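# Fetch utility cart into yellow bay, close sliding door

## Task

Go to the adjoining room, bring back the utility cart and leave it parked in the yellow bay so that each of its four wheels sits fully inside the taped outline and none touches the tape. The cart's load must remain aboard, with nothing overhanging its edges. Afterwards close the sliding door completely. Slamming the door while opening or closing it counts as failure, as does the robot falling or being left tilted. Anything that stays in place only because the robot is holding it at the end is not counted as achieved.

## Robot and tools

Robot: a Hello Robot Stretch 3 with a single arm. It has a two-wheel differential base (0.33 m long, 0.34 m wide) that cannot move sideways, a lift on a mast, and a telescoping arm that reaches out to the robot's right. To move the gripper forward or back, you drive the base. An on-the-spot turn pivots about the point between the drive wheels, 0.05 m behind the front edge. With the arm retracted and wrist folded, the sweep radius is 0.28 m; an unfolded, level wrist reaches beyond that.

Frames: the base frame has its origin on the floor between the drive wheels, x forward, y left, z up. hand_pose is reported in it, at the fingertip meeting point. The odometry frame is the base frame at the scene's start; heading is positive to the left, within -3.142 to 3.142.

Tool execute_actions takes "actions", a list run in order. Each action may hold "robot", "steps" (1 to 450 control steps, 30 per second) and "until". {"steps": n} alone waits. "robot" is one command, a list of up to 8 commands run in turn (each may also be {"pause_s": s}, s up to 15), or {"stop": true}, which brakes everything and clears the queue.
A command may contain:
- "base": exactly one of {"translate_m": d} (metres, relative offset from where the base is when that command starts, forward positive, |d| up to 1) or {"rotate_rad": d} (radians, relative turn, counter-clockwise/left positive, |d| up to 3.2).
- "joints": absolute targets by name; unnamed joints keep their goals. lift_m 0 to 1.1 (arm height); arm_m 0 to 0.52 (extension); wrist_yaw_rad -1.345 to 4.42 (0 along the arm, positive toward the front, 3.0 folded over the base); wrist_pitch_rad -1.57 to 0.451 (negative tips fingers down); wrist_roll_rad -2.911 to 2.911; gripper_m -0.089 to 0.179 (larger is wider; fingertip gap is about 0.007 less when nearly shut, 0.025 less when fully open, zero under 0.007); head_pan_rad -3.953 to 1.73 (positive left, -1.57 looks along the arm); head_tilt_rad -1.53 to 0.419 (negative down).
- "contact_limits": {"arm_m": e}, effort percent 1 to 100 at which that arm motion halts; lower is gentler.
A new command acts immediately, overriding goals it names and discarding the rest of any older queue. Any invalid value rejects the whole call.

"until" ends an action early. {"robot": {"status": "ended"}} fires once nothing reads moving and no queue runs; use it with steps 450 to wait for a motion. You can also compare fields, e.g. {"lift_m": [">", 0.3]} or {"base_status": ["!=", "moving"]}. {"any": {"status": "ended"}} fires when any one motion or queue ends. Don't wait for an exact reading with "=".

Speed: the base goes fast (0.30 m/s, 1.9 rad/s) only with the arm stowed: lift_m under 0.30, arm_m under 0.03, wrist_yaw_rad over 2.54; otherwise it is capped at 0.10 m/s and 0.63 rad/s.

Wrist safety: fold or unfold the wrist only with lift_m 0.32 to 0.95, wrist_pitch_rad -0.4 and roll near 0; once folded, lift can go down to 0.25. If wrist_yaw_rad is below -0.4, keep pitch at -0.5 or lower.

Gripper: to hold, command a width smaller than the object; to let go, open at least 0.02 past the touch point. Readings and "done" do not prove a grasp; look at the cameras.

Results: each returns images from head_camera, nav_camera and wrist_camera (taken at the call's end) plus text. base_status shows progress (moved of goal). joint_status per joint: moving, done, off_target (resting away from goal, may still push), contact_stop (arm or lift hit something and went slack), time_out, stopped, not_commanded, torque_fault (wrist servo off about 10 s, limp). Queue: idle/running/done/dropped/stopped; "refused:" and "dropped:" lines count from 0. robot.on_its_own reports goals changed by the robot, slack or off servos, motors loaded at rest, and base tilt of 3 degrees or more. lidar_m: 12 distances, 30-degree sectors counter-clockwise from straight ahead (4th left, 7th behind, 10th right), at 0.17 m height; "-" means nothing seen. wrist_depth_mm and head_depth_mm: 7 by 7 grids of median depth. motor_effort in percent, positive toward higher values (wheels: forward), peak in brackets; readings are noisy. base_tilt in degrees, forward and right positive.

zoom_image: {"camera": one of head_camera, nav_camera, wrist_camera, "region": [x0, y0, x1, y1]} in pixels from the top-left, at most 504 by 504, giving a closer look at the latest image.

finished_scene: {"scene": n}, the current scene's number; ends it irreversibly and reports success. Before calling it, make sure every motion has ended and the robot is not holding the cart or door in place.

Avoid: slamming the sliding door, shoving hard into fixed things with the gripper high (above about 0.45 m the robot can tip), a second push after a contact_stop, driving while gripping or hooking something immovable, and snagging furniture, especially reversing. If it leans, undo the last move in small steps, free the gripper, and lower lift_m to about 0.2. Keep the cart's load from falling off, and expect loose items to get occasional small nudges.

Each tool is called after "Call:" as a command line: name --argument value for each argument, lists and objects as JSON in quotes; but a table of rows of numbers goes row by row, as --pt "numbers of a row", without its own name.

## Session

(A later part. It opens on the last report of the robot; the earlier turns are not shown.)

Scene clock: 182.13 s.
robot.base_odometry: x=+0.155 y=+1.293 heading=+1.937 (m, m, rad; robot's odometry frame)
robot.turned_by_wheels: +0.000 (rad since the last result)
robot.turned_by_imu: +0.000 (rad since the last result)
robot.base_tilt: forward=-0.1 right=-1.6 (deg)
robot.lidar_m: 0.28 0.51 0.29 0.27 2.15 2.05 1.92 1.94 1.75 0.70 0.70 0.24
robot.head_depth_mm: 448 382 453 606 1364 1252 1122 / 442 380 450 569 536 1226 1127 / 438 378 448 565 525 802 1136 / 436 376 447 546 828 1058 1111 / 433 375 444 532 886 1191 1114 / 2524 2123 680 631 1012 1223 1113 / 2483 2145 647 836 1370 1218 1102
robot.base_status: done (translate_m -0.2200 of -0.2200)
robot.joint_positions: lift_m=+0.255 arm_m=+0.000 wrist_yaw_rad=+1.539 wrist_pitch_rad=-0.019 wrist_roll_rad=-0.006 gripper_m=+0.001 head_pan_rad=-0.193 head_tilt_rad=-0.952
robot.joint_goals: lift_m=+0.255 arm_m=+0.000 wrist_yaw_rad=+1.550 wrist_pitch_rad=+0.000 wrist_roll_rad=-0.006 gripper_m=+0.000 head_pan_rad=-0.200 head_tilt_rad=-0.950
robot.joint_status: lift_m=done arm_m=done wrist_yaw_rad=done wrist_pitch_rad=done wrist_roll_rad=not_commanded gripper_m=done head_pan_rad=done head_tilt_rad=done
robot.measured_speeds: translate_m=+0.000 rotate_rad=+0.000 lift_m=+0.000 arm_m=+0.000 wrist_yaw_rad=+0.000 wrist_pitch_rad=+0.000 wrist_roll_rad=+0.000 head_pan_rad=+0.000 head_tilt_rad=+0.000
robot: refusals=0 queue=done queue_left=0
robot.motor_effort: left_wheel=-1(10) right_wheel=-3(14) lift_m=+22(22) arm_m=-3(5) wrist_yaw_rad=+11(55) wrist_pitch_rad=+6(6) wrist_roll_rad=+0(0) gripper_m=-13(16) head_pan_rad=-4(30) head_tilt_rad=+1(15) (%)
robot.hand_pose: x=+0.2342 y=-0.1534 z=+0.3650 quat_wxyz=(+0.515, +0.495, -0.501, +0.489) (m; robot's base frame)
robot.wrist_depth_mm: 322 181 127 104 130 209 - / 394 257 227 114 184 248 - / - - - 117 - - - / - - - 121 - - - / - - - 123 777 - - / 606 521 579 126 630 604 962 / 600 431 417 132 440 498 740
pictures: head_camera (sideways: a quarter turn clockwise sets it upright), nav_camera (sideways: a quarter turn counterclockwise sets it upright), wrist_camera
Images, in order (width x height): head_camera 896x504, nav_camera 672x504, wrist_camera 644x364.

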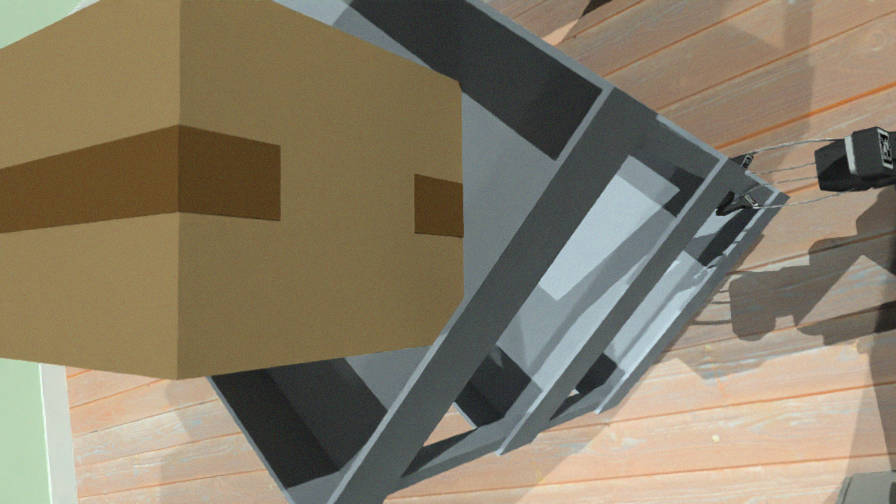

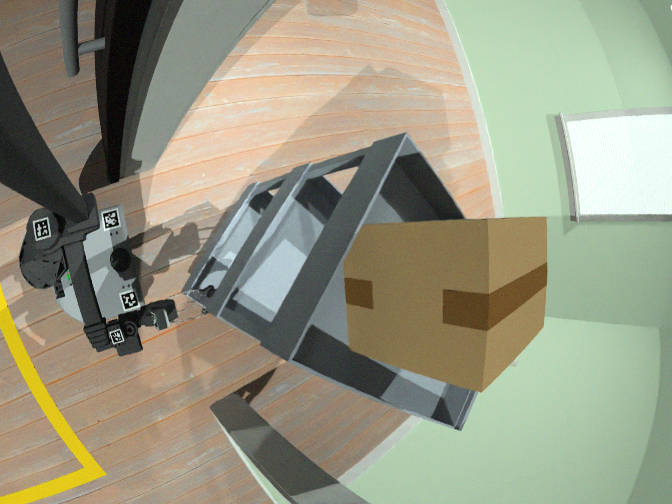

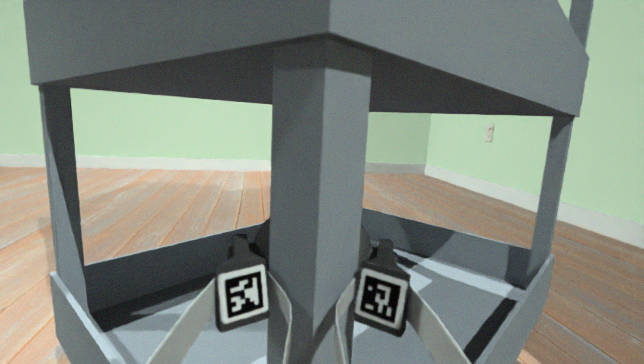

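Call:
execute_actions --actions '[{"robot":{"base":{"translate_m":-0.2},"joints":{"wrist_yaw_rad":1.6,"head_pan_rad":-0.1,"head_tilt_rad":-0.8}},"steps":400,"until":{"robot":{"status":"ended"}}}]'

Scene clock: 185.30 s.
robot.base_odometry: x=+0.226 y=+1.106 heading=+1.937 (m, m, rad; robot's odometry frame)
robot.turned_by_wheels: +0.000 (rad since the last result)
robot.turned_by_imu: +0.000 (rad since the last result)
robot.base_tilt: forward=+0.0 right=-1.7 (deg)
robot.lidar_m: 0.27 0.40 0.34 0.69 2.12 1.84 1.72 1.75 1.77 1.66 0.77 0.23
robot.head_depth_mm: 2891 489 401 456 572 1137 1160 / 2841 484 398 460 554 503 1121 / 2751 478 395 464 554 487 726 / 2737 476 398 467 545 794 984 / 2712 540 401 485 550 850 1109 / 2624 2785 2160 677 882 1122 1138 / 2612 2807 2147 661 1451 1288 1119
robot.base_status: done (translate_m -0.2000 of -0.2000)
robot.joint_positions: lift_m=+0.255 arm_m=+0.000 wrist_yaw_rad=+1.609 wrist_pitch_rad=-0.019 wrist_roll_rad=-0.006 gripper_m=+0.001 head_pan_rad=-0.107 head_tilt_rad=-0.803
robot.joint_goals: lift_m=+0.255 arm_m=+0.000 wrist_yaw_rad=+1.600 wrist_pitch_rad=+0.000 wrist_roll_rad=-0.006 gripper_m=+0.000 head_pan_rad=-0.100 head_tilt_rad=-0.800
robot.joint_status: lift_m=done arm_m=done wrist_yaw_rad=done wrist_pitch_rad=done wrist_roll_rad=not_commanded gripper_m=done head_pan_rad=done head_tilt_rad=done
robot.measured_speeds: translate_m=+0.000 rotate_rad=+0.000 lift_m=+0.000 arm_m=+0.000 wrist_yaw_rad=+0.000 wrist_pitch_rad=+0.000 wrist_roll_rad=+0.000 head_pan_rad=+0.000 head_tilt_rad=+0.000
robot: refusals=0 queue=done queue_left=0
robot.motor_effort: left_wheel=+3(7) right_wheel=-5(12) lift_m=+21(22) arm_m=-3(3) wrist_yaw_rad=-9(37) wrist_pitch_rad=+6(6) wrist_roll_rad=+0(1) gripper_m=-13(14) head_pan_rad=+4(16) head_tilt_rad=+2(18) (%)
robot.hand_pose: x=+0.2342 y=-0.1354 z=+0.3650 quat_wxyz=(+0.497, +0.513, -0.484, +0.506) (m; robot's base frame)
robot.wrist_depth_mm: - 201 127 103 130 188 349 / - 267 221 115 184 218 385 / - - - 118 - - - / - - - 121 - - - / - - - 124 800 - - / 832 509 - 125 627 624 942 / 650 408 418 132 451 444 691
pictures: head_camera (sideways: a quarter turn clockwise sets it upright), nav_camera (sideways: a quarter turn counterclockwise sets it upright), wrist_camera
Images, in order (width x height): head_camera 896x504, nav_camera 672x504, wrist_camera 644x364.

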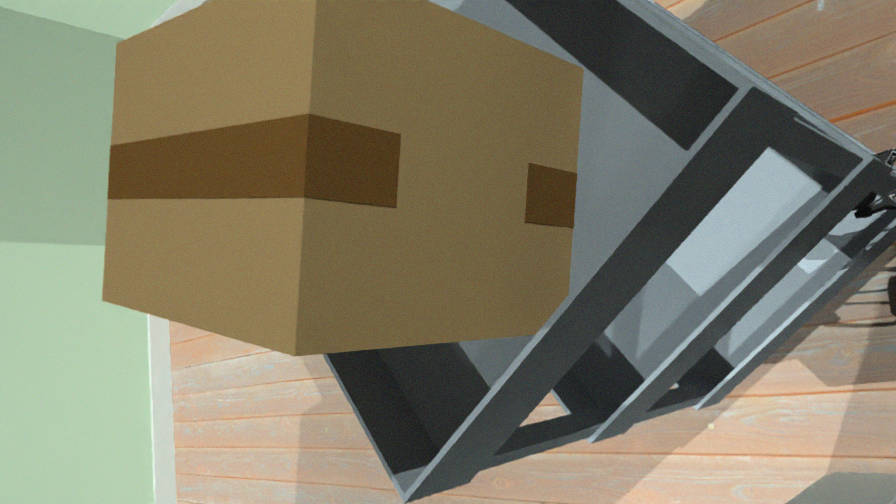

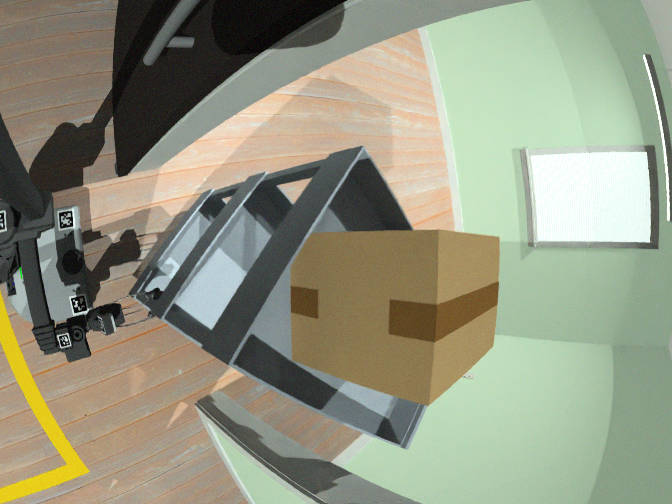

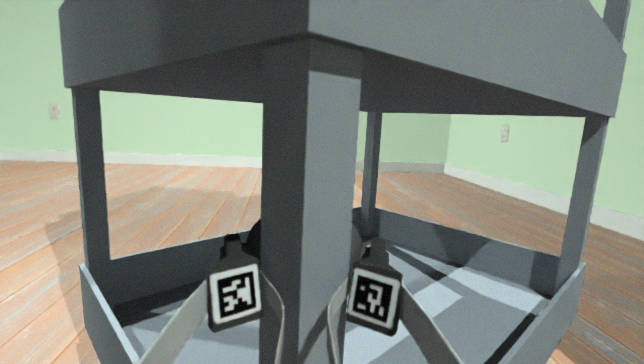

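Call:
execute_actions --actions '[{"robot":{"base":{"translate_m":-0.15},"joints":{"wrist_yaw_rad":1.35,"head_pan_rad":-0.1,"head_tilt_rad":-0.9}},"steps":400,"until":{"robot":{"status":"ended"}}}]'

Scene clock: 188.23 s.
robot.base_odometry: x=+0.280 y=+0.966 heading=+1.937 (m, m, rad; robot's odometry frame)
robot.turned_by_wheels: +0.000 (rad since the last result)
robot.turned_by_imu: +0.000 (rad since the last result)
robot.base_tilt: forward=+0.0 right=-1.7 (deg)
robot.lidar_m: 0.30 0.45 0.50 1.10 2.10 1.68 1.57 1.59 1.79 1.67 0.27 0.27
robot.head_depth_mm: 527 403 403 502 551 496 1136 / 521 401 400 499 549 774 1097 / 517 399 397 494 544 809 1060 / 534 424 420 507 852 992 1107 / 2871 2364 705 627 879 1164 1118 / 2834 2393 1952 636 1017 1241 1109 / 2759 2379 1919 1610 1419 1105 1110
robot.base_status: done (translate_m -0.1500 of -0.1500)
robot.joint_positions: lift_m=+0.255 arm_m=+0.000 wrist_yaw_rad=+1.343 wrist_pitch_rad=-0.019 wrist_roll_rad=-0.006 gripper_m=+0.001 head_pan_rad=-0.107 head_tilt_rad=-0.889
robot.joint_goals: lift_m=+0.255 arm_m=+0.000 wrist_yaw_rad=+1.350 wrist_pitch_rad=+0.000 wrist_roll_rad=-0.006 gripper_m=+0.000 head_pan_rad=-0.100 head_tilt_rad=-0.900
robot.joint_status: lift_m=done arm_m=done wrist_yaw_rad=done wrist_pitch_rad=done wrist_roll_rad=not_commanded gripper_m=done head_pan_rad=done head_tilt_rad=done
robot.measured_speeds: translate_m=+0.000 rotate_rad=+0.000 lift_m=+0.000 arm_m=+0.000 wrist_yaw_rad=+0.000 wrist_pitch_rad=+0.000 wrist_roll_rad=+0.000 head_pan_rad=+0.000 head_tilt_rad=+0.000
robot: refusals=0 queue=done queue_left=0
robot.motor_effort: left_wheel=-1(4) right_wheel=-3(17) lift_m=+22(22) arm_m=-1(3) wrist_yaw_rad=+7(64) wrist_pitch_rad=+6(6) wrist_roll_rad=+1(0) gripper_m=-14(17) head_pan_rad=+4(5) head_tilt_rad=-5(17) (%)
robot.hand_pose: x=+0.2277 y=-0.2028 z=+0.3650 quat_wxyz=(+0.560, +0.444, -0.547, +0.436) (m; robot's base frame)
robot.wrist_depth_mm: 156 136 119 104 148 592 577 / 366 257 228 113 228 613 594 / - - - 116 - 637 622 / - - - 118 - 638 653 / - - 759 123 740 640 694 / 471 526 606 125 684 639 719 / 422 436 417 131 442 648 702
pictures: head_camera (sideways: a quarter turn clockwise sets it upright), nav_camera (sideways: a quarter turn counterclockwise sets it upright), wrist_camera
Images, in order (width x height): head_camera 896x504, nav_camera 672x504, wrist_camera 644x364.

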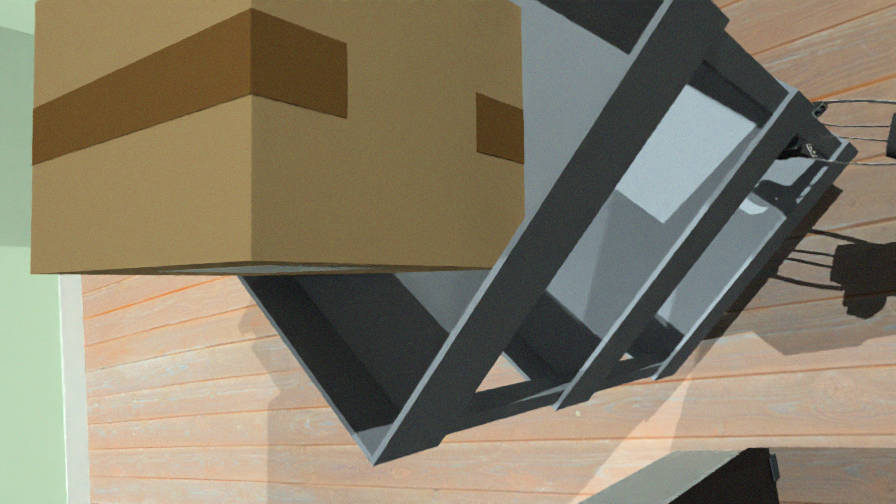

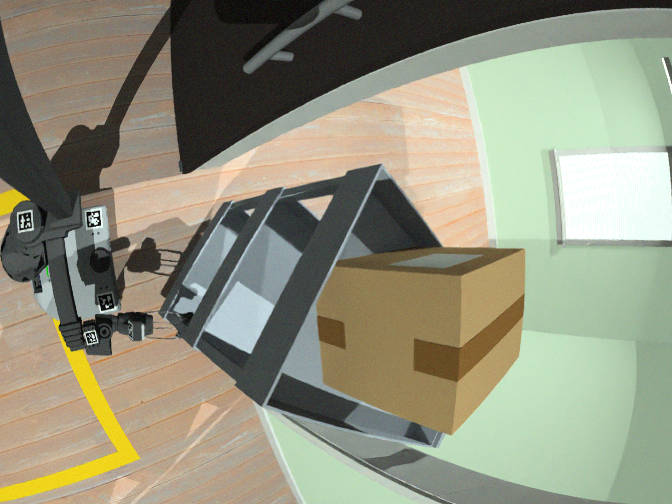

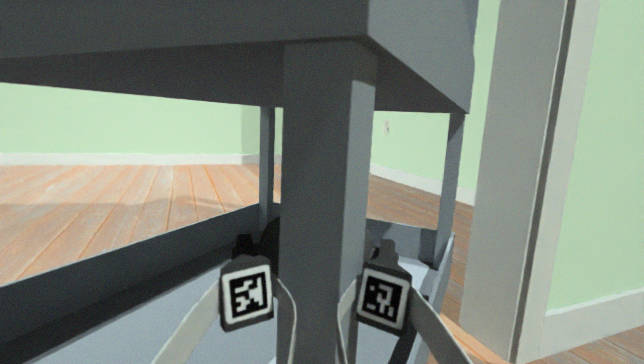

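Call:
execute_actions --actions '[{"robot":{"base":{"translate_m":-0.15},"joints":{"wrist_yaw_rad":1.6,"head_pan_rad":-0.2,"head_tilt_rad":-0.8}},"steps":400,"until":{"robot":{"status":"ended"}}}]'

Scene clock: 190.90 s.
robot.base_odometry: x=+0.334 y=+0.826 heading=+1.937 (m, m, rad; robot's odometry frame)
robot.turned_by_wheels: +0.000 (rad since the last result)
robot.turned_by_imu: +0.000 (rad since the last result)
robot.base_tilt: forward=-0.1 right=-1.7 (deg)
robot.lidar_m: 0.26 0.46 0.69 1.68 2.09 1.52 1.42 1.44 1.81 1.68 0.95 0.23
robot.head_depth_mm: 2636 2718 781 695 613 1322 1160 / 3170 485 403 475 568 525 1152 / 3121 481 398 469 554 483 693 / 3016 474 394 464 552 777 766 / 2954 471 391 459 535 805 1064 / 2937 509 389 482 554 867 1124 / 2855 2787 2191 659 791 1219 1132
robot.base_status: done (translate_m -0.1500 of -0.1500)
robot.joint_positions: lift_m=+0.255 arm_m=+0.000 wrist_yaw_rad=+1.618 wrist_pitch_rad=-0.019 wrist_roll_rad=-0.006 gripper_m=+0.001 head_pan_rad=-0.193 head_tilt_rad=-0.803
robot.joint_goals: lift_m=+0.255 arm_m=+0.000 wrist_yaw_rad=+1.600 wrist_pitch_rad=+0.000 wrist_roll_rad=-0.006 gripper_m=+0.000 head_pan_rad=-0.200 head_tilt_rad=-0.800
robot.joint_status: lift_m=done arm_m=done wrist_yaw_rad=done wrist_pitch_rad=done wrist_roll_rad=not_commanded gripper_m=done head_pan_rad=done head_tilt_rad=done
robot.measured_speeds: translate_m=+0.000 rotate_rad=+0.000 lift_m=+0.000 arm_m=+0.000 wrist_yaw_rad=+0.000 wrist_pitch_rad=+0.000 wrist_roll_rad=+0.000 head_pan_rad=+0.000 head_tilt_rad=+0.000
robot: refusals=0 queue=done queue_left=0
robot.on_its_own: wrist_yaw_rad is at rest, and its effort (-17) is outside its rest range (-12 to +12)
robot.motor_effort: left_wheel=+3(11) right_wheel=-6(14) lift_m=+22(22) arm_m=-1(5) wrist_yaw_rad=-17(63) wrist_pitch_rad=+6(6) wrist_roll_rad=+0(0) gripper_m=-13(17) head_pan_rad=-4(17) head_tilt_rad=+2(13) (%)
robot.hand_pose: x=+0.2341 y=-0.1330 z=+0.3651 quat_wxyz=(+0.495, +0.515, -0.481, +0.509) (m; robot's base frame)
robot.wrist_depth_mm: 387 192 126 104 132 198 490 / 491 256 217 114 183 226 458 / 508 - - 118 - - 606 / 498 - - 122 - - 614 / 521 - - 125 812 - 639 / 516 515 561 126 620 639 646 / 545 422 426 132 447 454 680
pictures: head_camera (sideways: a quarter turn clockwise sets it upright), nav_camera (sideways: a quarter turn counterclockwise sets it upright), wrist_camera
Images, in order (width x height): head_camera 896x504, nav_camera 672x504, wrist_camera 644x364.

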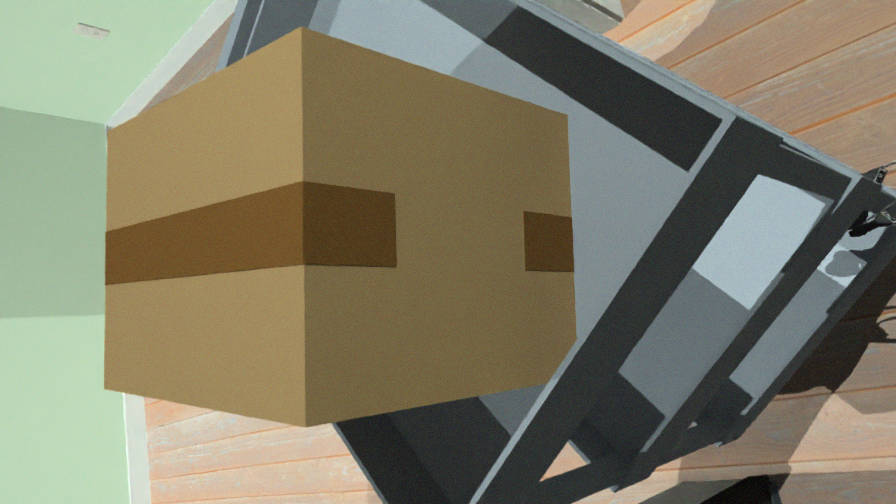

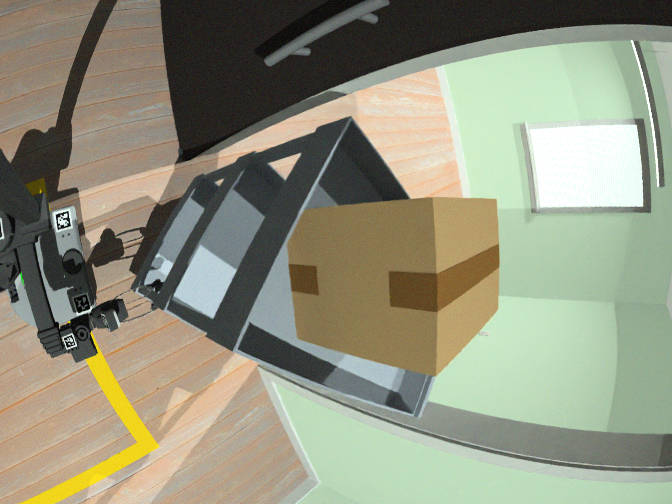

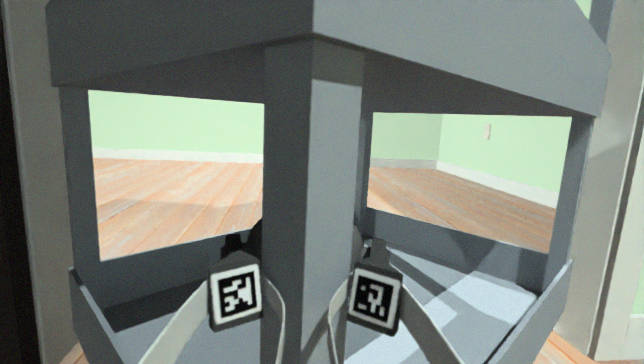

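Call:
execute_actions --actions '[{"robot":{"base":{"translate_m":-0.15},"joints":{"wrist_yaw_rad":1.48}},"steps":400,"until":{"robot":{"status":"ended"}}}]'

Call:
execute_actions --actions '[{"robot":{"base":{"translate_m":-0.15}},"steps":400,"until":{"robot":{"status":"ended"}}}]'

Scene clock: 198.40 s.
robot.base_odometry: x=+0.388 y=+0.686 heading=+1.937 (m, m, rad; robot's odometry frame)
robot.turned_by_wheels: +0.000 (rad since the last result)
robot.turned_by_imu: +0.000 (rad since the last result)
robot.base_tilt: forward=-0.1 right=-1.7 (deg)
robot.lidar_m: 0.28 0.46 0.89 2.04 2.03 1.37 1.27 1.29 1.64 1.70 1.19 0.25
robot.head_depth_mm: 2667 2677 412 643 586 1242 1161 / 3128 485 403 479 566 488 1128 / 3302 482 396 467 556 505 754 / 3212 477 393 456 538 797 985 / 3096 473 389 447 527 838 1093 / 3096 2712 755 674 599 869 1134 / 2982 2747 2151 643 750 1236 1138
robot.base_status: done (translate_m -0.1500 of -0.1500)
robot.joint_positions: lift_m=+0.255 arm_m=+0.000 wrist_yaw_rad=+1.471 wrist_pitch_rad=-0.019 wrist_roll_rad=-0.006 gripper_m=+0.001 head_pan_rad=-0.193 head_tilt_rad=-0.803
robot.joint_goals: lift_m=+0.255 arm_m=+0.000 wrist_yaw_rad=+1.480 wrist_pitch_rad=+0.000 wrist_roll_rad=-0.006 gripper_m=+0.000 head_pan_rad=-0.200 head_tilt_rad=-0.800
robot.joint_status: lift_m=done arm_m=done wrist_yaw_rad=done wrist_pitch_rad=done wrist_roll_rad=not_commanded gripper_m=done head_pan_rad=done head_tilt_rad=done
robot.measured_speeds: translate_m=+0.000 rotate_rad=+0.000 lift_m=+0.000 arm_m=+0.000 wrist_yaw_rad=+0.000 wrist_pitch_rad=+0.000 wrist_roll_rad=+0.000 head_pan_rad=+0.000 head_tilt_rad=+0.000
robot: refusals=0 queue=done queue_left=0
robot.motor_effort: left_wheel=-1(5) right_wheel=-3(16) lift_m=+22(21) arm_m=+1(1) wrist_yaw_rad=+8(50) wrist_pitch_rad=+5(6) wrist_roll_rad=+0(0) gripper_m=-14(16) head_pan_rad=-5(4) head_tilt_rad=+1(1) (%)
robot.hand_pose: x=+0.2331 y=-0.1703 z=+0.3651 quat_wxyz=(+0.531, +0.478, -0.518, +0.471) (m; robot's base frame)
robot.wrist_depth_mm: 191 153 122 104 138 408 857 / 294 255 227 114 185 447 869 / - - - 117 - 849 892 / - - - 121 - 854 947 / - - 748 125 763 912 - / 463 521 619 126 643 906 948 / 424 430 421 132 446 722 728
pictures: head_camera (sideways: a quarter turn clockwise sets it upright), nav_camera (sideways: a quarter turn counterclockwise sets it upright), wrist_camera
Images, in order (width x height): head_camera 896x504, nav_camera 672x504, wrist_camera 644x364.

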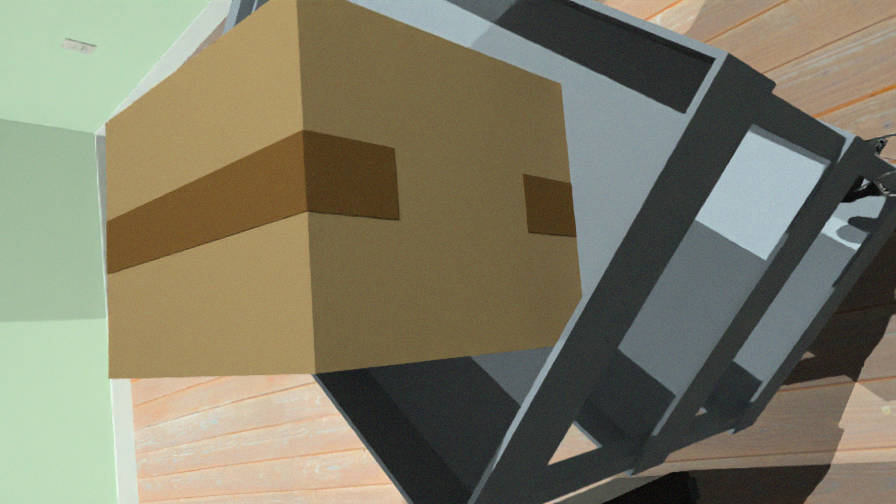

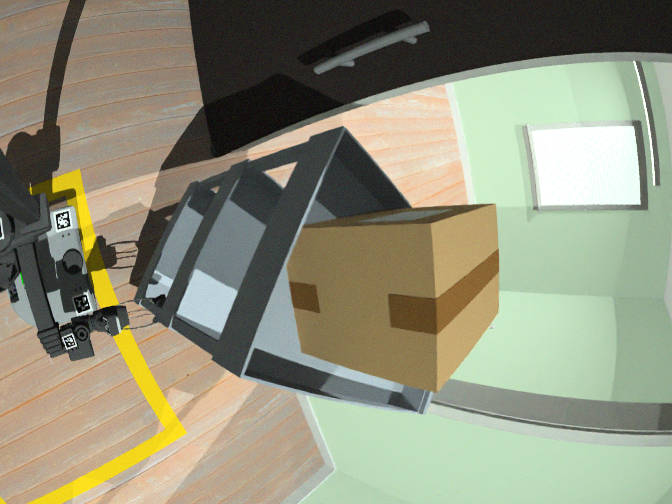

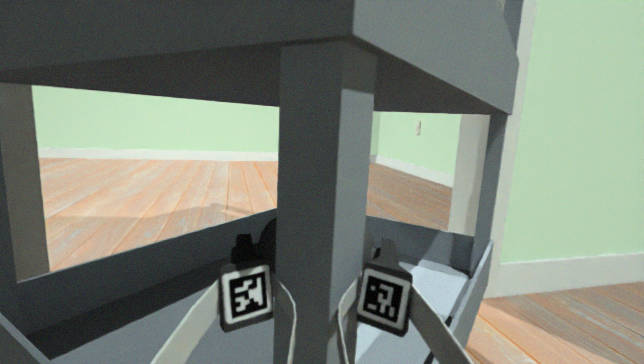

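Scene clock: 200.93 s.
robot.base_odometry: x=+0.441 y=+0.546 heading=+1.937 (m, m, rad; robot's odometry frame)
robot.turned_by_wheels: +0.000 (rad since the last result)
robot.turned_by_imu: +0.000 (rad since the last result)
robot.base_tilt: forward=-0.1 right=-1.6 (deg)
robot.lidar_m: 0.29 0.46 1.07 2.03 1.79 1.20 1.12 1.14 1.46 1.72 1.42 0.25
robot.head_depth_mm: 2750 2664 412 644 585 1246 1163 / 3240 485 404 477 562 489 1115 / 3412 479 395 467 553 505 754 / 3331 475 392 456 537 795 982 / 3229 472 389 448 524 834 1089 / 3206 2710 762 679 600 869 1142 / 3153 2824 2164 643 762 1269 1142
robot.base_status: done (translate_m -0.1500 of -0.1500)
robot.joint_positions: lift_m=+0.255 arm_m=+0.000 wrist_yaw_rad=+1.470 wrist_pitch_rad=-0.019 wrist_roll_rad=-0.006 gripper_m=+0.001 head_pan_rad=-0.193 head_tilt_rad=-0.803
robot.joint_goals: lift_m=+0.255 arm_m=+0.000 wrist_yaw_rad=+1.480 wrist_pitch_rad=+0.000 wrist_roll_rad=-0.006 gripper_m=+0.000 head_pan_rad=-0.200 head_tilt_rad=-0.800
robot.joint_status: lift_m=done arm_m=done wrist_yaw_rad=done wrist_pitch_rad=done wrist_roll_rad=not_commanded gripper_m=done head_pan_rad=done head_tilt_rad=done
robot.measured_speeds: translate_m=+0.000 rotate_rad=+0.000 lift_m=+0.000 arm_m=+0.000 wrist_yaw_rad=+0.000 wrist_pitch_rad=+0.000 wrist_roll_rad=+0.000 head_pan_rad=+0.000 head_tilt_rad=+0.000
robot: refusals=0 queue=done queue_left=0
robot.motor_effort: left_wheel=+0(6) right_wheel=-2(13) lift_m=+22(22) arm_m=+1(1) wrist_yaw_rad=+10(9) wrist_pitch_rad=+6(5) wrist_roll_rad=+0(0) gripper_m=-14(14) head_pan_rad=-5(4) head_tilt_rad=+1(2) (%)
robot.hand_pose: x=+0.2331 y=-0.1707 z=+0.3651 quat_wxyz=(+0.531, +0.478, -0.518, +0.471) (m; robot's base frame)
robot.wrist_depth_mm: 193 152 123 104 137 389 - / 290 256 227 114 186 432 - / 711 - - 117 - - - / 732 - - 121 - - - / 746 - 727 125 765 - - / 457 525 607 125 647 906 - / 423 437 418 132 439 727 766
pictures: head_camera (sideways: a quarter turn clockwise sets it upright), nav_camera (sideways: a quarter turn counterclockwise sets it upright), wrist_camera
Images, in order (width x height): head_camera 896x504, nav_camera 672x504, wrist_camera 644x364.

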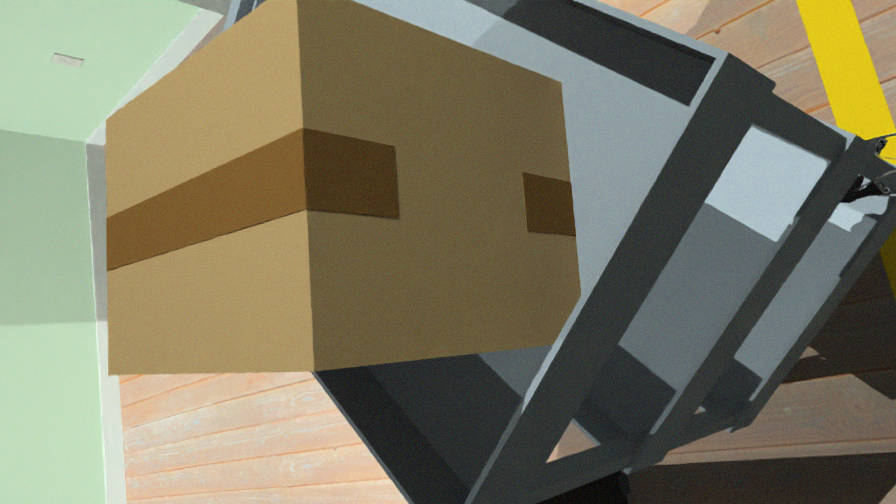

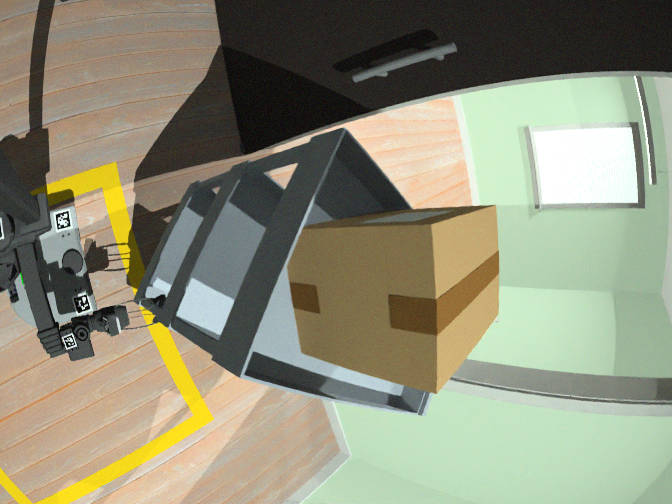

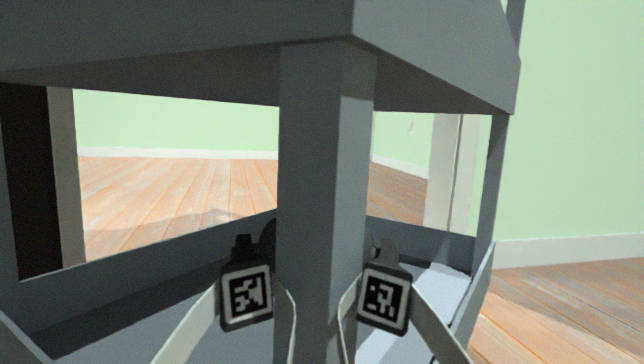

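Call:
execute_actions --actions '[{"robot":{"base":{"translate_m":-0.3}},"steps":400,"until":{"robot":{"status":"ended"}}}]'

Scene clock: 205.10 s.
robot.base_odometry: x=+0.549 y=+0.266 heading=+1.937 (m, m, rad; robot's odometry frame)
robot.turned_by_wheels: +0.000 (rad since the last result)
robot.turned_by_imu: +0.000 (rad since the last result)
robot.base_tilt: forward=-0.1 right=-1.7 (deg)
robot.lidar_m: 0.29 0.47 1.46 2.00 1.32 0.89 0.83 0.84 1.07 1.75 1.77 0.25
robot.head_depth_mm: 1260 1306 411 517 583 1239 1160 / 3260 485 404 477 562 488 1120 / 3687 481 397 469 555 507 756 / 3637 477 392 459 537 796 997 / 3577 472 390 451 530 836 1090 / 3414 2704 2114 676 613 925 1136 / 3395 2787 2150 645 778 1267 1136
robot.base_status: done (translate_m -0.3000 of -0.3000)
robot.joint_positions: lift_m=+0.255 arm_m=+0.000 wrist_yaw_rad=+1.470 wrist_pitch_rad=-0.019 wrist_roll_rad=-0.006 gripper_m=+0.001 head_pan_rad=-0.193 head_tilt_rad=-0.803
robot.joint_goals: lift_m=+0.255 arm_m=+0.000 wrist_yaw_rad=+1.480 wrist_pitch_rad=+0.000 wrist_roll_rad=-0.006 gripper_m=+0.000 head_pan_rad=-0.200 head_tilt_rad=-0.800
robot.joint_status: lift_m=done arm_m=done wrist_yaw_rad=done wrist_pitch_rad=done wrist_roll_rad=not_commanded gripper_m=done head_pan_rad=done head_tilt_rad=done
robot.measured_speeds: translate_m=+0.000 rotate_rad=+0.000 lift_m=+0.000 arm_m=+0.000 wrist_yaw_rad=+0.000 wrist_pitch_rad=+0.000 wrist_roll_rad=+0.000 head_pan_rad=+0.000 head_tilt_rad=+0.000
robot: refusals=0 queue=done queue_left=0
robot.motor_effort: left_wheel=+0(6) right_wheel=-3(13) lift_m=+22(21) arm_m=+1(0) wrist_yaw_rad=+10(10) wrist_pitch_rad=+5(5) wrist_roll_rad=+0(0) gripper_m=-14(14) head_pan_rad=-4(5) head_tilt_rad=+1(2) (%)
robot.hand_pose: x=+0.2331 y=-0.1708 z=+0.3651 quat_wxyz=(+0.531, +0.477, -0.518, +0.471) (m; robot's base frame)
robot.wrist_depth_mm: 198 153 122 103 137 339 - / 294 256 226 113 191 393 - / 923 - - 117 - - - / 950 - - 121 - - - / - - 720 126 787 - - / 450 524 609 125 643 868 - / 419 442 424 131 438 710 746
pictures: head_camera (sideways: a quarter turn clockwise sets it upright), nav_camera (sideways: a quarter turn counterclockwise sets it upright), wrist_camera
Images, in order (width x height): head_camera 896x504, nav_camera 672x504, wrist_camera 644x364.

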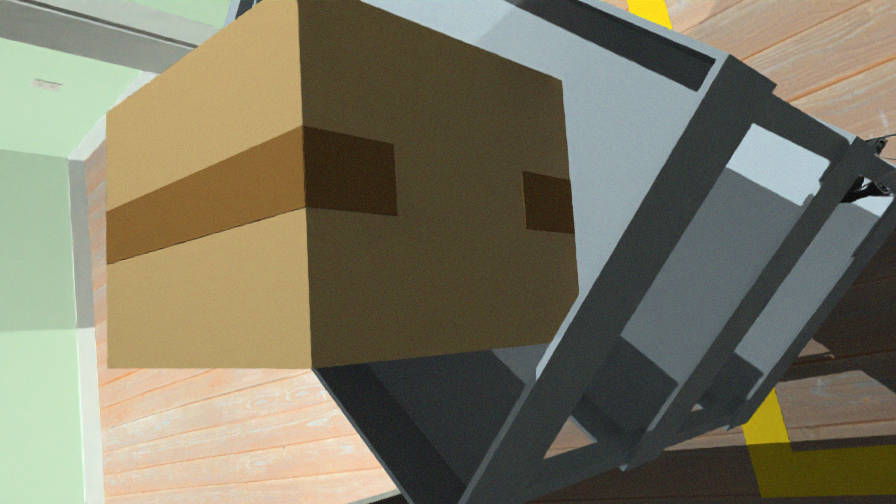

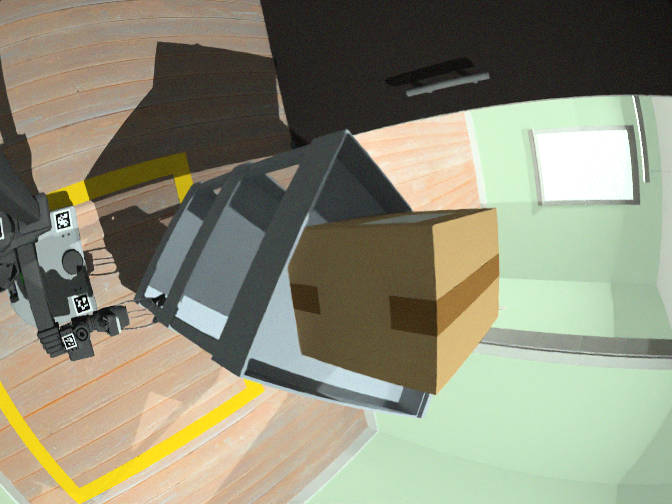

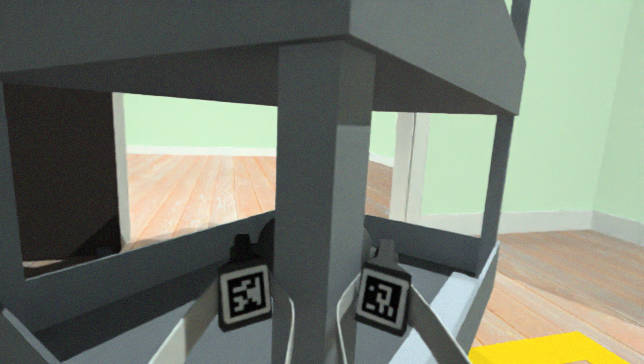

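Call:
execute_actions --actions '[{"robot":[{"base":{"translate_m":-0.32}},{"joints":{"wrist_yaw_rad":2.0,"head_tilt_rad":-1.0}}],"steps":400,"until":{"robot":{"status":"ended"}}}]'

Scene clock: 211.27 s.
robot.base_odometry: x=+0.663 y=-0.033 heading=+1.937 (m, m, rad; robot's odometry frame)
robot.turned_by_wheels: +0.000 (rad since the last result)
robot.turned_by_imu: +0.000 (rad since the last result)
robot.base_tilt: forward=+0.0 right=-1.7 (deg)
robot.lidar_m: 0.17 0.37 1.94 1.96 0.82 0.55 0.51 0.52 0.66 1.44 0.64 0.17
robot.head_depth_mm: 1544 775 674 622 1349 1242 1119 / 445 363 658 587 893 1226 1119 / 404 351 407 548 534 1168 1146 / 401 350 414 535 516 718 1106 / 398 350 419 543 523 1071 1106 / 395 354 426 531 864 1196 1100 / 393 353 433 596 1299 1207 1094
robot.base_status: done (translate_m -0.3200 of -0.3200)
robot.joint_positions: lift_m=+0.255 arm_m=+0.000 wrist_yaw_rad=+2.011 wrist_pitch_rad=-0.018 wrist_roll_rad=-0.006 gripper_m=+0.001 head_pan_rad=-0.193 head_tilt_rad=-0.988
robot.joint_goals: lift_m=+0.255 arm_m=+0.000 wrist_yaw_rad=+2.000 wrist_pitch_rad=+0.000 wrist_roll_rad=-0.006 gripper_m=+0.000 head_pan_rad=-0.200 head_tilt_rad=-1.000
robot.joint_status: lift_m=done arm_m=done wrist_yaw_rad=done wrist_pitch_rad=done wrist_roll_rad=not_commanded gripper_m=done head_pan_rad=done head_tilt_rad=done
robot.measured_speeds: translate_m=+0.000 rotate_rad=+0.000 lift_m=+0.000 arm_m=+0.000 wrist_yaw_rad=+0.000 wrist_pitch_rad=+0.000 wrist_roll_rad=+0.000 head_pan_rad=+0.000 head_tilt_rad=+0.000
robot: refusals=0 queue=done queue_left=0
robot.motor_effort: left_wheel=+3(9) right_wheel=-2(13) lift_m=+21(22) arm_m=+2(6) wrist_yaw_rad=-11(79) wrist_pitch_rad=+5(5) wrist_roll_rad=+0(0) gripper_m=-15(19) head_pan_rad=-4(4) head_tilt_rad=-7(24) (%)
robot.hand_pose: x=+0.2100 y=-0.0359 z=+0.3652 quat_wxyz=(+0.386, +0.599, -0.372, +0.596) (m; robot's base frame)
robot.wrist_depth_mm: - - - 103 110 117 125 / - - - 111 182 166 152 / - - - 115 - - - / - - - 118 - - - / - - - 121 - 710 - / 829 887 - 124 606 618 591 / 668 656 627 129 450 463 474
pictures: head_camera (sideways: a quarter turn clockwise sets it upright), nav_camera (sideways: a quarter turn counterclockwise sets it upright), wrist_camera
Images, in order (width x height): head_camera 896x504, nav_camera 672x504, wrist_camera 644x364.

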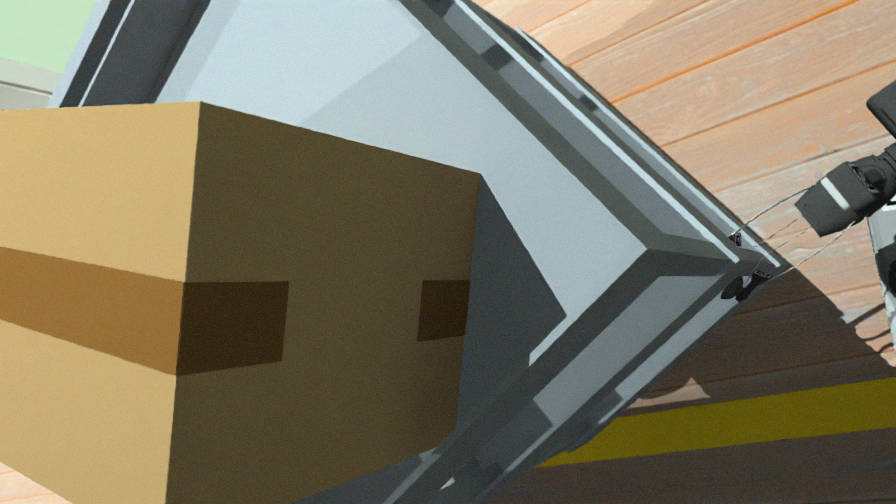

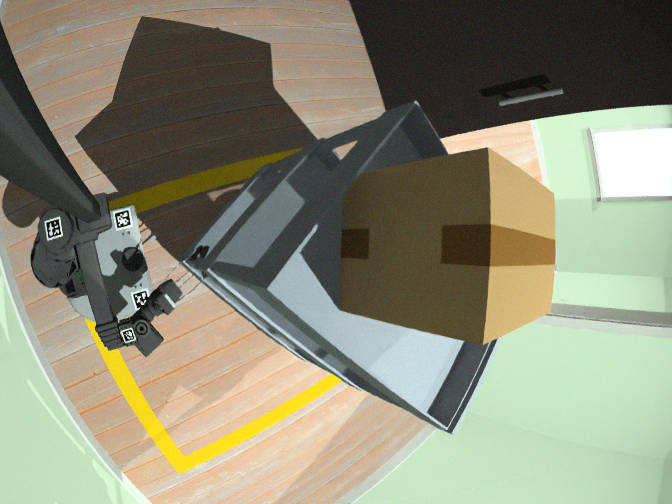

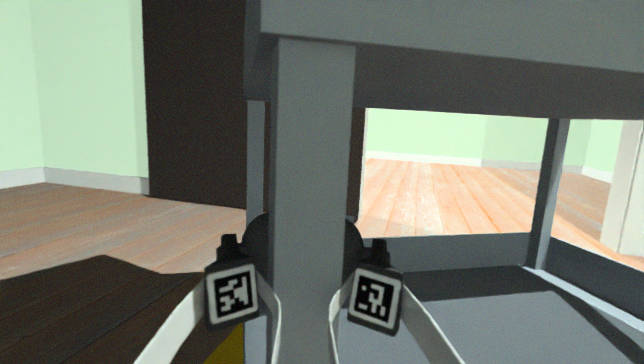

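Call:
execute_actions --actions '[{"robot":{"base":{"translate_m":-0.12},"joints":{"wrist_yaw_rad":1.25,"head_tilt_rad":-1.1}},"steps":400,"until":{"robot":{"status":"ended"}}}]'

Scene clock: 213.97 s.
robot.base_odometry: x=+0.706 y=-0.145 heading=+1.937 (m, m, rad; robot's odometry frame)
robot.turned_by_wheels: +0.000 (rad since the last result)
robot.turned_by_imu: +0.000 (rad since the last result)
robot.base_tilt: forward=-0.1 right=-1.7 (deg)
robot.lidar_m: 0.30 0.47 2.10 1.96 0.63 0.42 0.39 0.40 0.51 1.11 0.27 0.27
robot.head_depth_mm: 347 405 525 550 1268 1207 1117 / 339 394 509 547 828 1212 1132 / 338 385 492 543 848 1183 - / 334 376 478 867 1110 1197 - / 512 645 594 893 1206 1197 - / 2063 645 602 888 1281 1190 1108 / 2048 1725 609 1414 1299 1191 1099
robot.base_status: done (translate_m -0.1200 of -0.1200)
robot.joint_positions: lift_m=+0.255 arm_m=+0.000 wrist_yaw_rad=+1.254 wrist_pitch_rad=-0.017 wrist_roll_rad=-0.006 gripper_m=+0.001 head_pan_rad=-0.193 head_tilt_rad=-1.087
robot.joint_goals: lift_m=+0.255 arm_m=+0.000 wrist_yaw_rad=+1.250 wrist_pitch_rad=+0.000 wrist_roll_rad=-0.006 gripper_m=+0.000 head_pan_rad=-0.200 head_tilt_rad=-1.100
robot.joint_status: lift_m=done arm_m=done wrist_yaw_rad=done wrist_pitch_rad=done wrist_roll_rad=not_commanded gripper_m=done head_pan_rad=done head_tilt_rad=done
robot.measured_speeds: translate_m=+0.000 rotate_rad=+0.000 lift_m=+0.000 arm_m=+0.000 wrist_yaw_rad=+0.000 wrist_pitch_rad=+0.000 wrist_roll_rad=+0.000 head_pan_rad=+0.000 head_tilt_rad=+0.000
robot: refusals=0 queue=done queue_left=0
robot.motor_effort: left_wheel=+2(10) right_wheel=-5(26) lift_m=+22(22) arm_m=-3(5) wrist_yaw_rad=-4(75) wrist_pitch_rad=+5(6) wrist_roll_rad=+0(0) gripper_m=-14(19) head_pan_rad=-5(4) head_tilt_rad=-7(19) (%)
robot.hand_pose: x=+0.2217 y=-0.2248 z=+0.3655 quat_wxyz=(+0.578, +0.419, -0.567, +0.411) (m; robot's base frame)
robot.wrist_depth_mm: 133 123 112 103 229 - - / 350 248 220 112 329 - - / - - - 115 - - - / - - - 118 - - - / - 706 811 121 - - - / 474 562 618 125 952 966 988 / 423 437 422 129 665 744 742
pictures: head_camera (sideways: a quarter turn clockwise sets it upright), nav_camera (sideways: a quarter turn counterclockwise sets it upright), wrist_camera
Images, in order (width x height): head_camera 896x504, nav_camera 672x504, wrist_camera 644x364.

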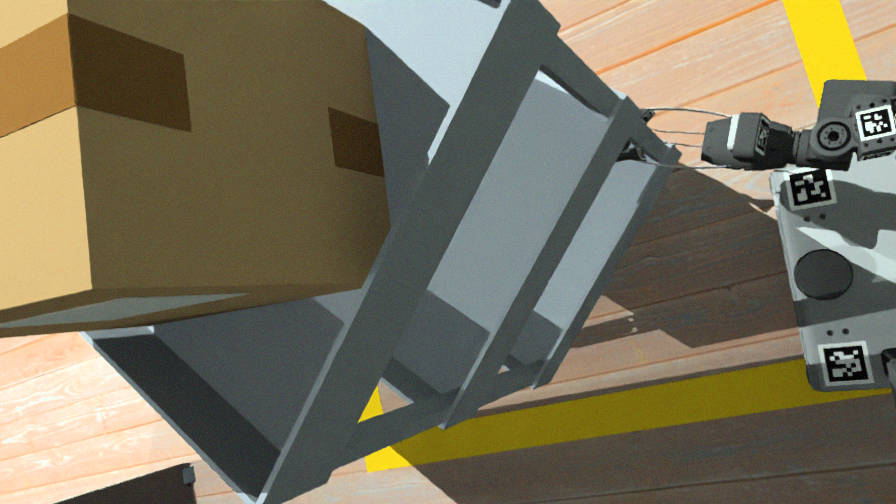

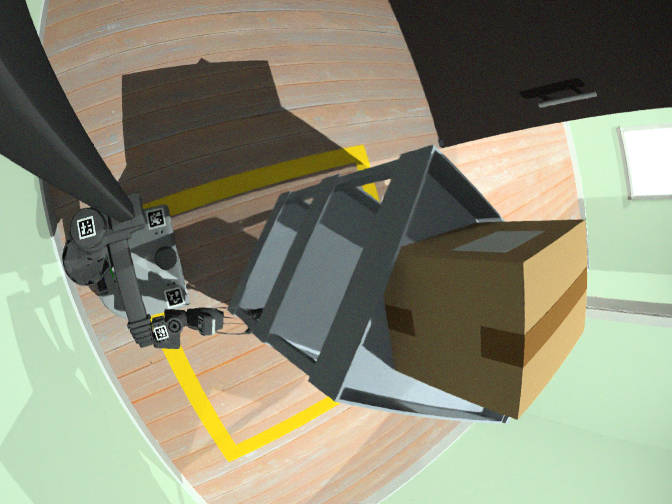

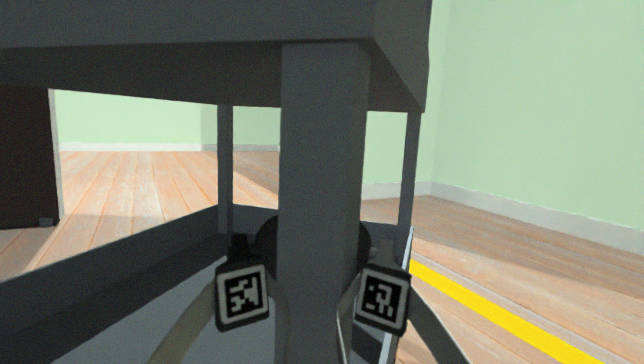

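Call:
execute_actions --actions '[{"robot":{"base":{"rotate_rad":-0.45},"joints":{"head_pan_rad":0.2,"head_tilt_rad":-1.0}},"steps":400,"until":{"robot":{"status":"ended"}}}]'

Scene clock: 215.97 s.
robot.base_odometry: x=+0.706 y=-0.145 heading=+1.487 (m, m, rad; robot's odometry frame)
robot.turned_by_wheels: -0.450 (rad since the last result)
robot.turned_by_imu: -0.444 (rad since the last result)
robot.base_tilt: forward=+0.0 right=-1.7 (deg)
robot.lidar_m: 0.21 0.23 1.61 2.04 1.69 0.57 0.41 0.39 0.41 0.54 0.26 0.21
robot.head_depth_mm: 397 331 303 414 517 633 1108 / 393 330 295 383 505 762 1103 / 392 328 294 361 470 795 1112 / 390 343 386 483 514 983 1119 / 422 514 618 574 809 1089 1123 / 2395 2007 627 563 703 1193 1116 / 2376 2002 1713 533 1317 1204 1098
robot.base_status: done (rotate_rad -0.4497 of -0.4500)
robot.joint_positions: lift_m=+0.255 arm_m=+0.000 wrist_yaw_rad=+1.273 wrist_pitch_rad=-0.017 wrist_roll_rad=-0.006 gripper_m=+0.001 head_pan_rad=+0.193 head_tilt_rad=-1.001
robot.joint_goals: lift_m=+0.255 arm_m=+0.000 wrist_yaw_rad=+1.250 wrist_pitch_rad=+0.000 wrist_roll_rad=-0.006 gripper_m=+0.000 head_pan_rad=+0.200 head_tilt_rad=-1.000
robot.joint_status: lift_m=done arm_m=done wrist_yaw_rad=done wrist_pitch_rad=done wrist_roll_rad=not_commanded gripper_m=done head_pan_rad=done head_tilt_rad=done
robot.measured_speeds: translate_m=+0.000 rotate_rad=+0.000 lift_m=+0.000 arm_m=+0.000 wrist_yaw_rad=+0.000 wrist_pitch_rad=+0.000 wrist_roll_rad=+0.000 head_pan_rad=+0.000 head_tilt_rad=+0.000
robot: refusals=0 queue=done queue_left=0
robot.on_its_own: wrist_yaw_rad is at rest, and its effort (-23) is outside its rest range (-12 to +12)
robot.motor_effort: left_wheel=+5(14) right_wheel=-5(21) lift_m=+22(22) arm_m=+1(3) wrist_yaw_rad=-23(51) wrist_pitch_rad=+5(5) wrist_roll_rad=+0(0) gripper_m=-13(15) head_pan_rad=+4(35) head_tilt_rad=+1(13) (%)
robot.hand_pose: x=+0.2232 y=-0.2199 z=+0.3655 quat_wxyz=(+0.574, +0.424, -0.563, +0.417) (m; robot's base frame)
robot.wrist_depth_mm: 115 98 99 103 - - - / 289 248 221 112 - - - / - - - 115 - - - / - - - 118 - - - / 682 692 728 121 - - - / 553 570 - 124 972 949 - / 428 436 419 129 689 720 765
pictures: head_camera (sideways: a quarter turn clockwise sets it upright), nav_camera (sideways: a quarter turn counterclockwise sets it upright), wrist_camera
Images, in order (width x height): head_camera 896x504, nav_camera 672x504, wrist_camera 644x364.

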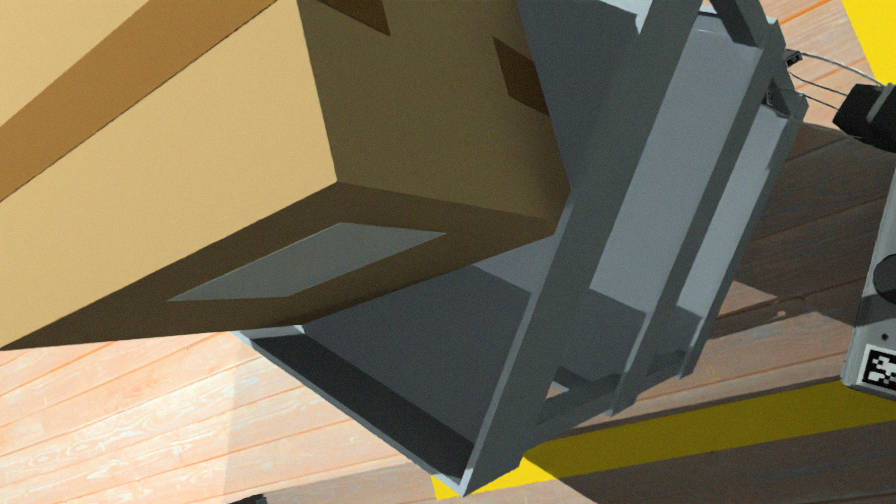

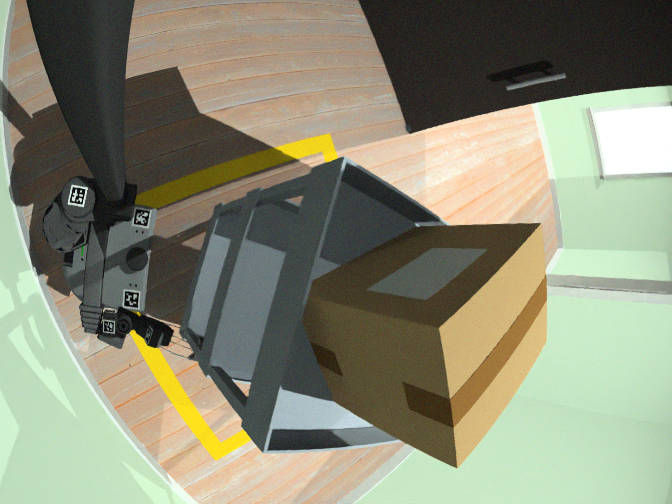

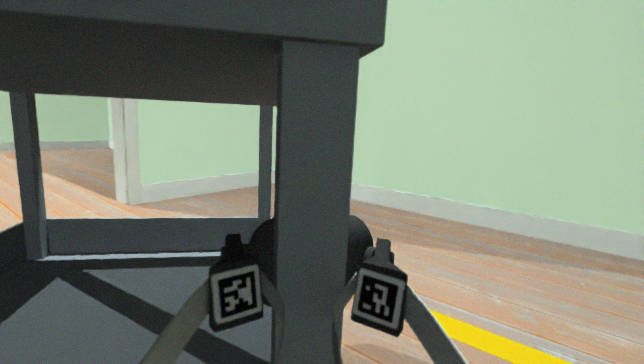

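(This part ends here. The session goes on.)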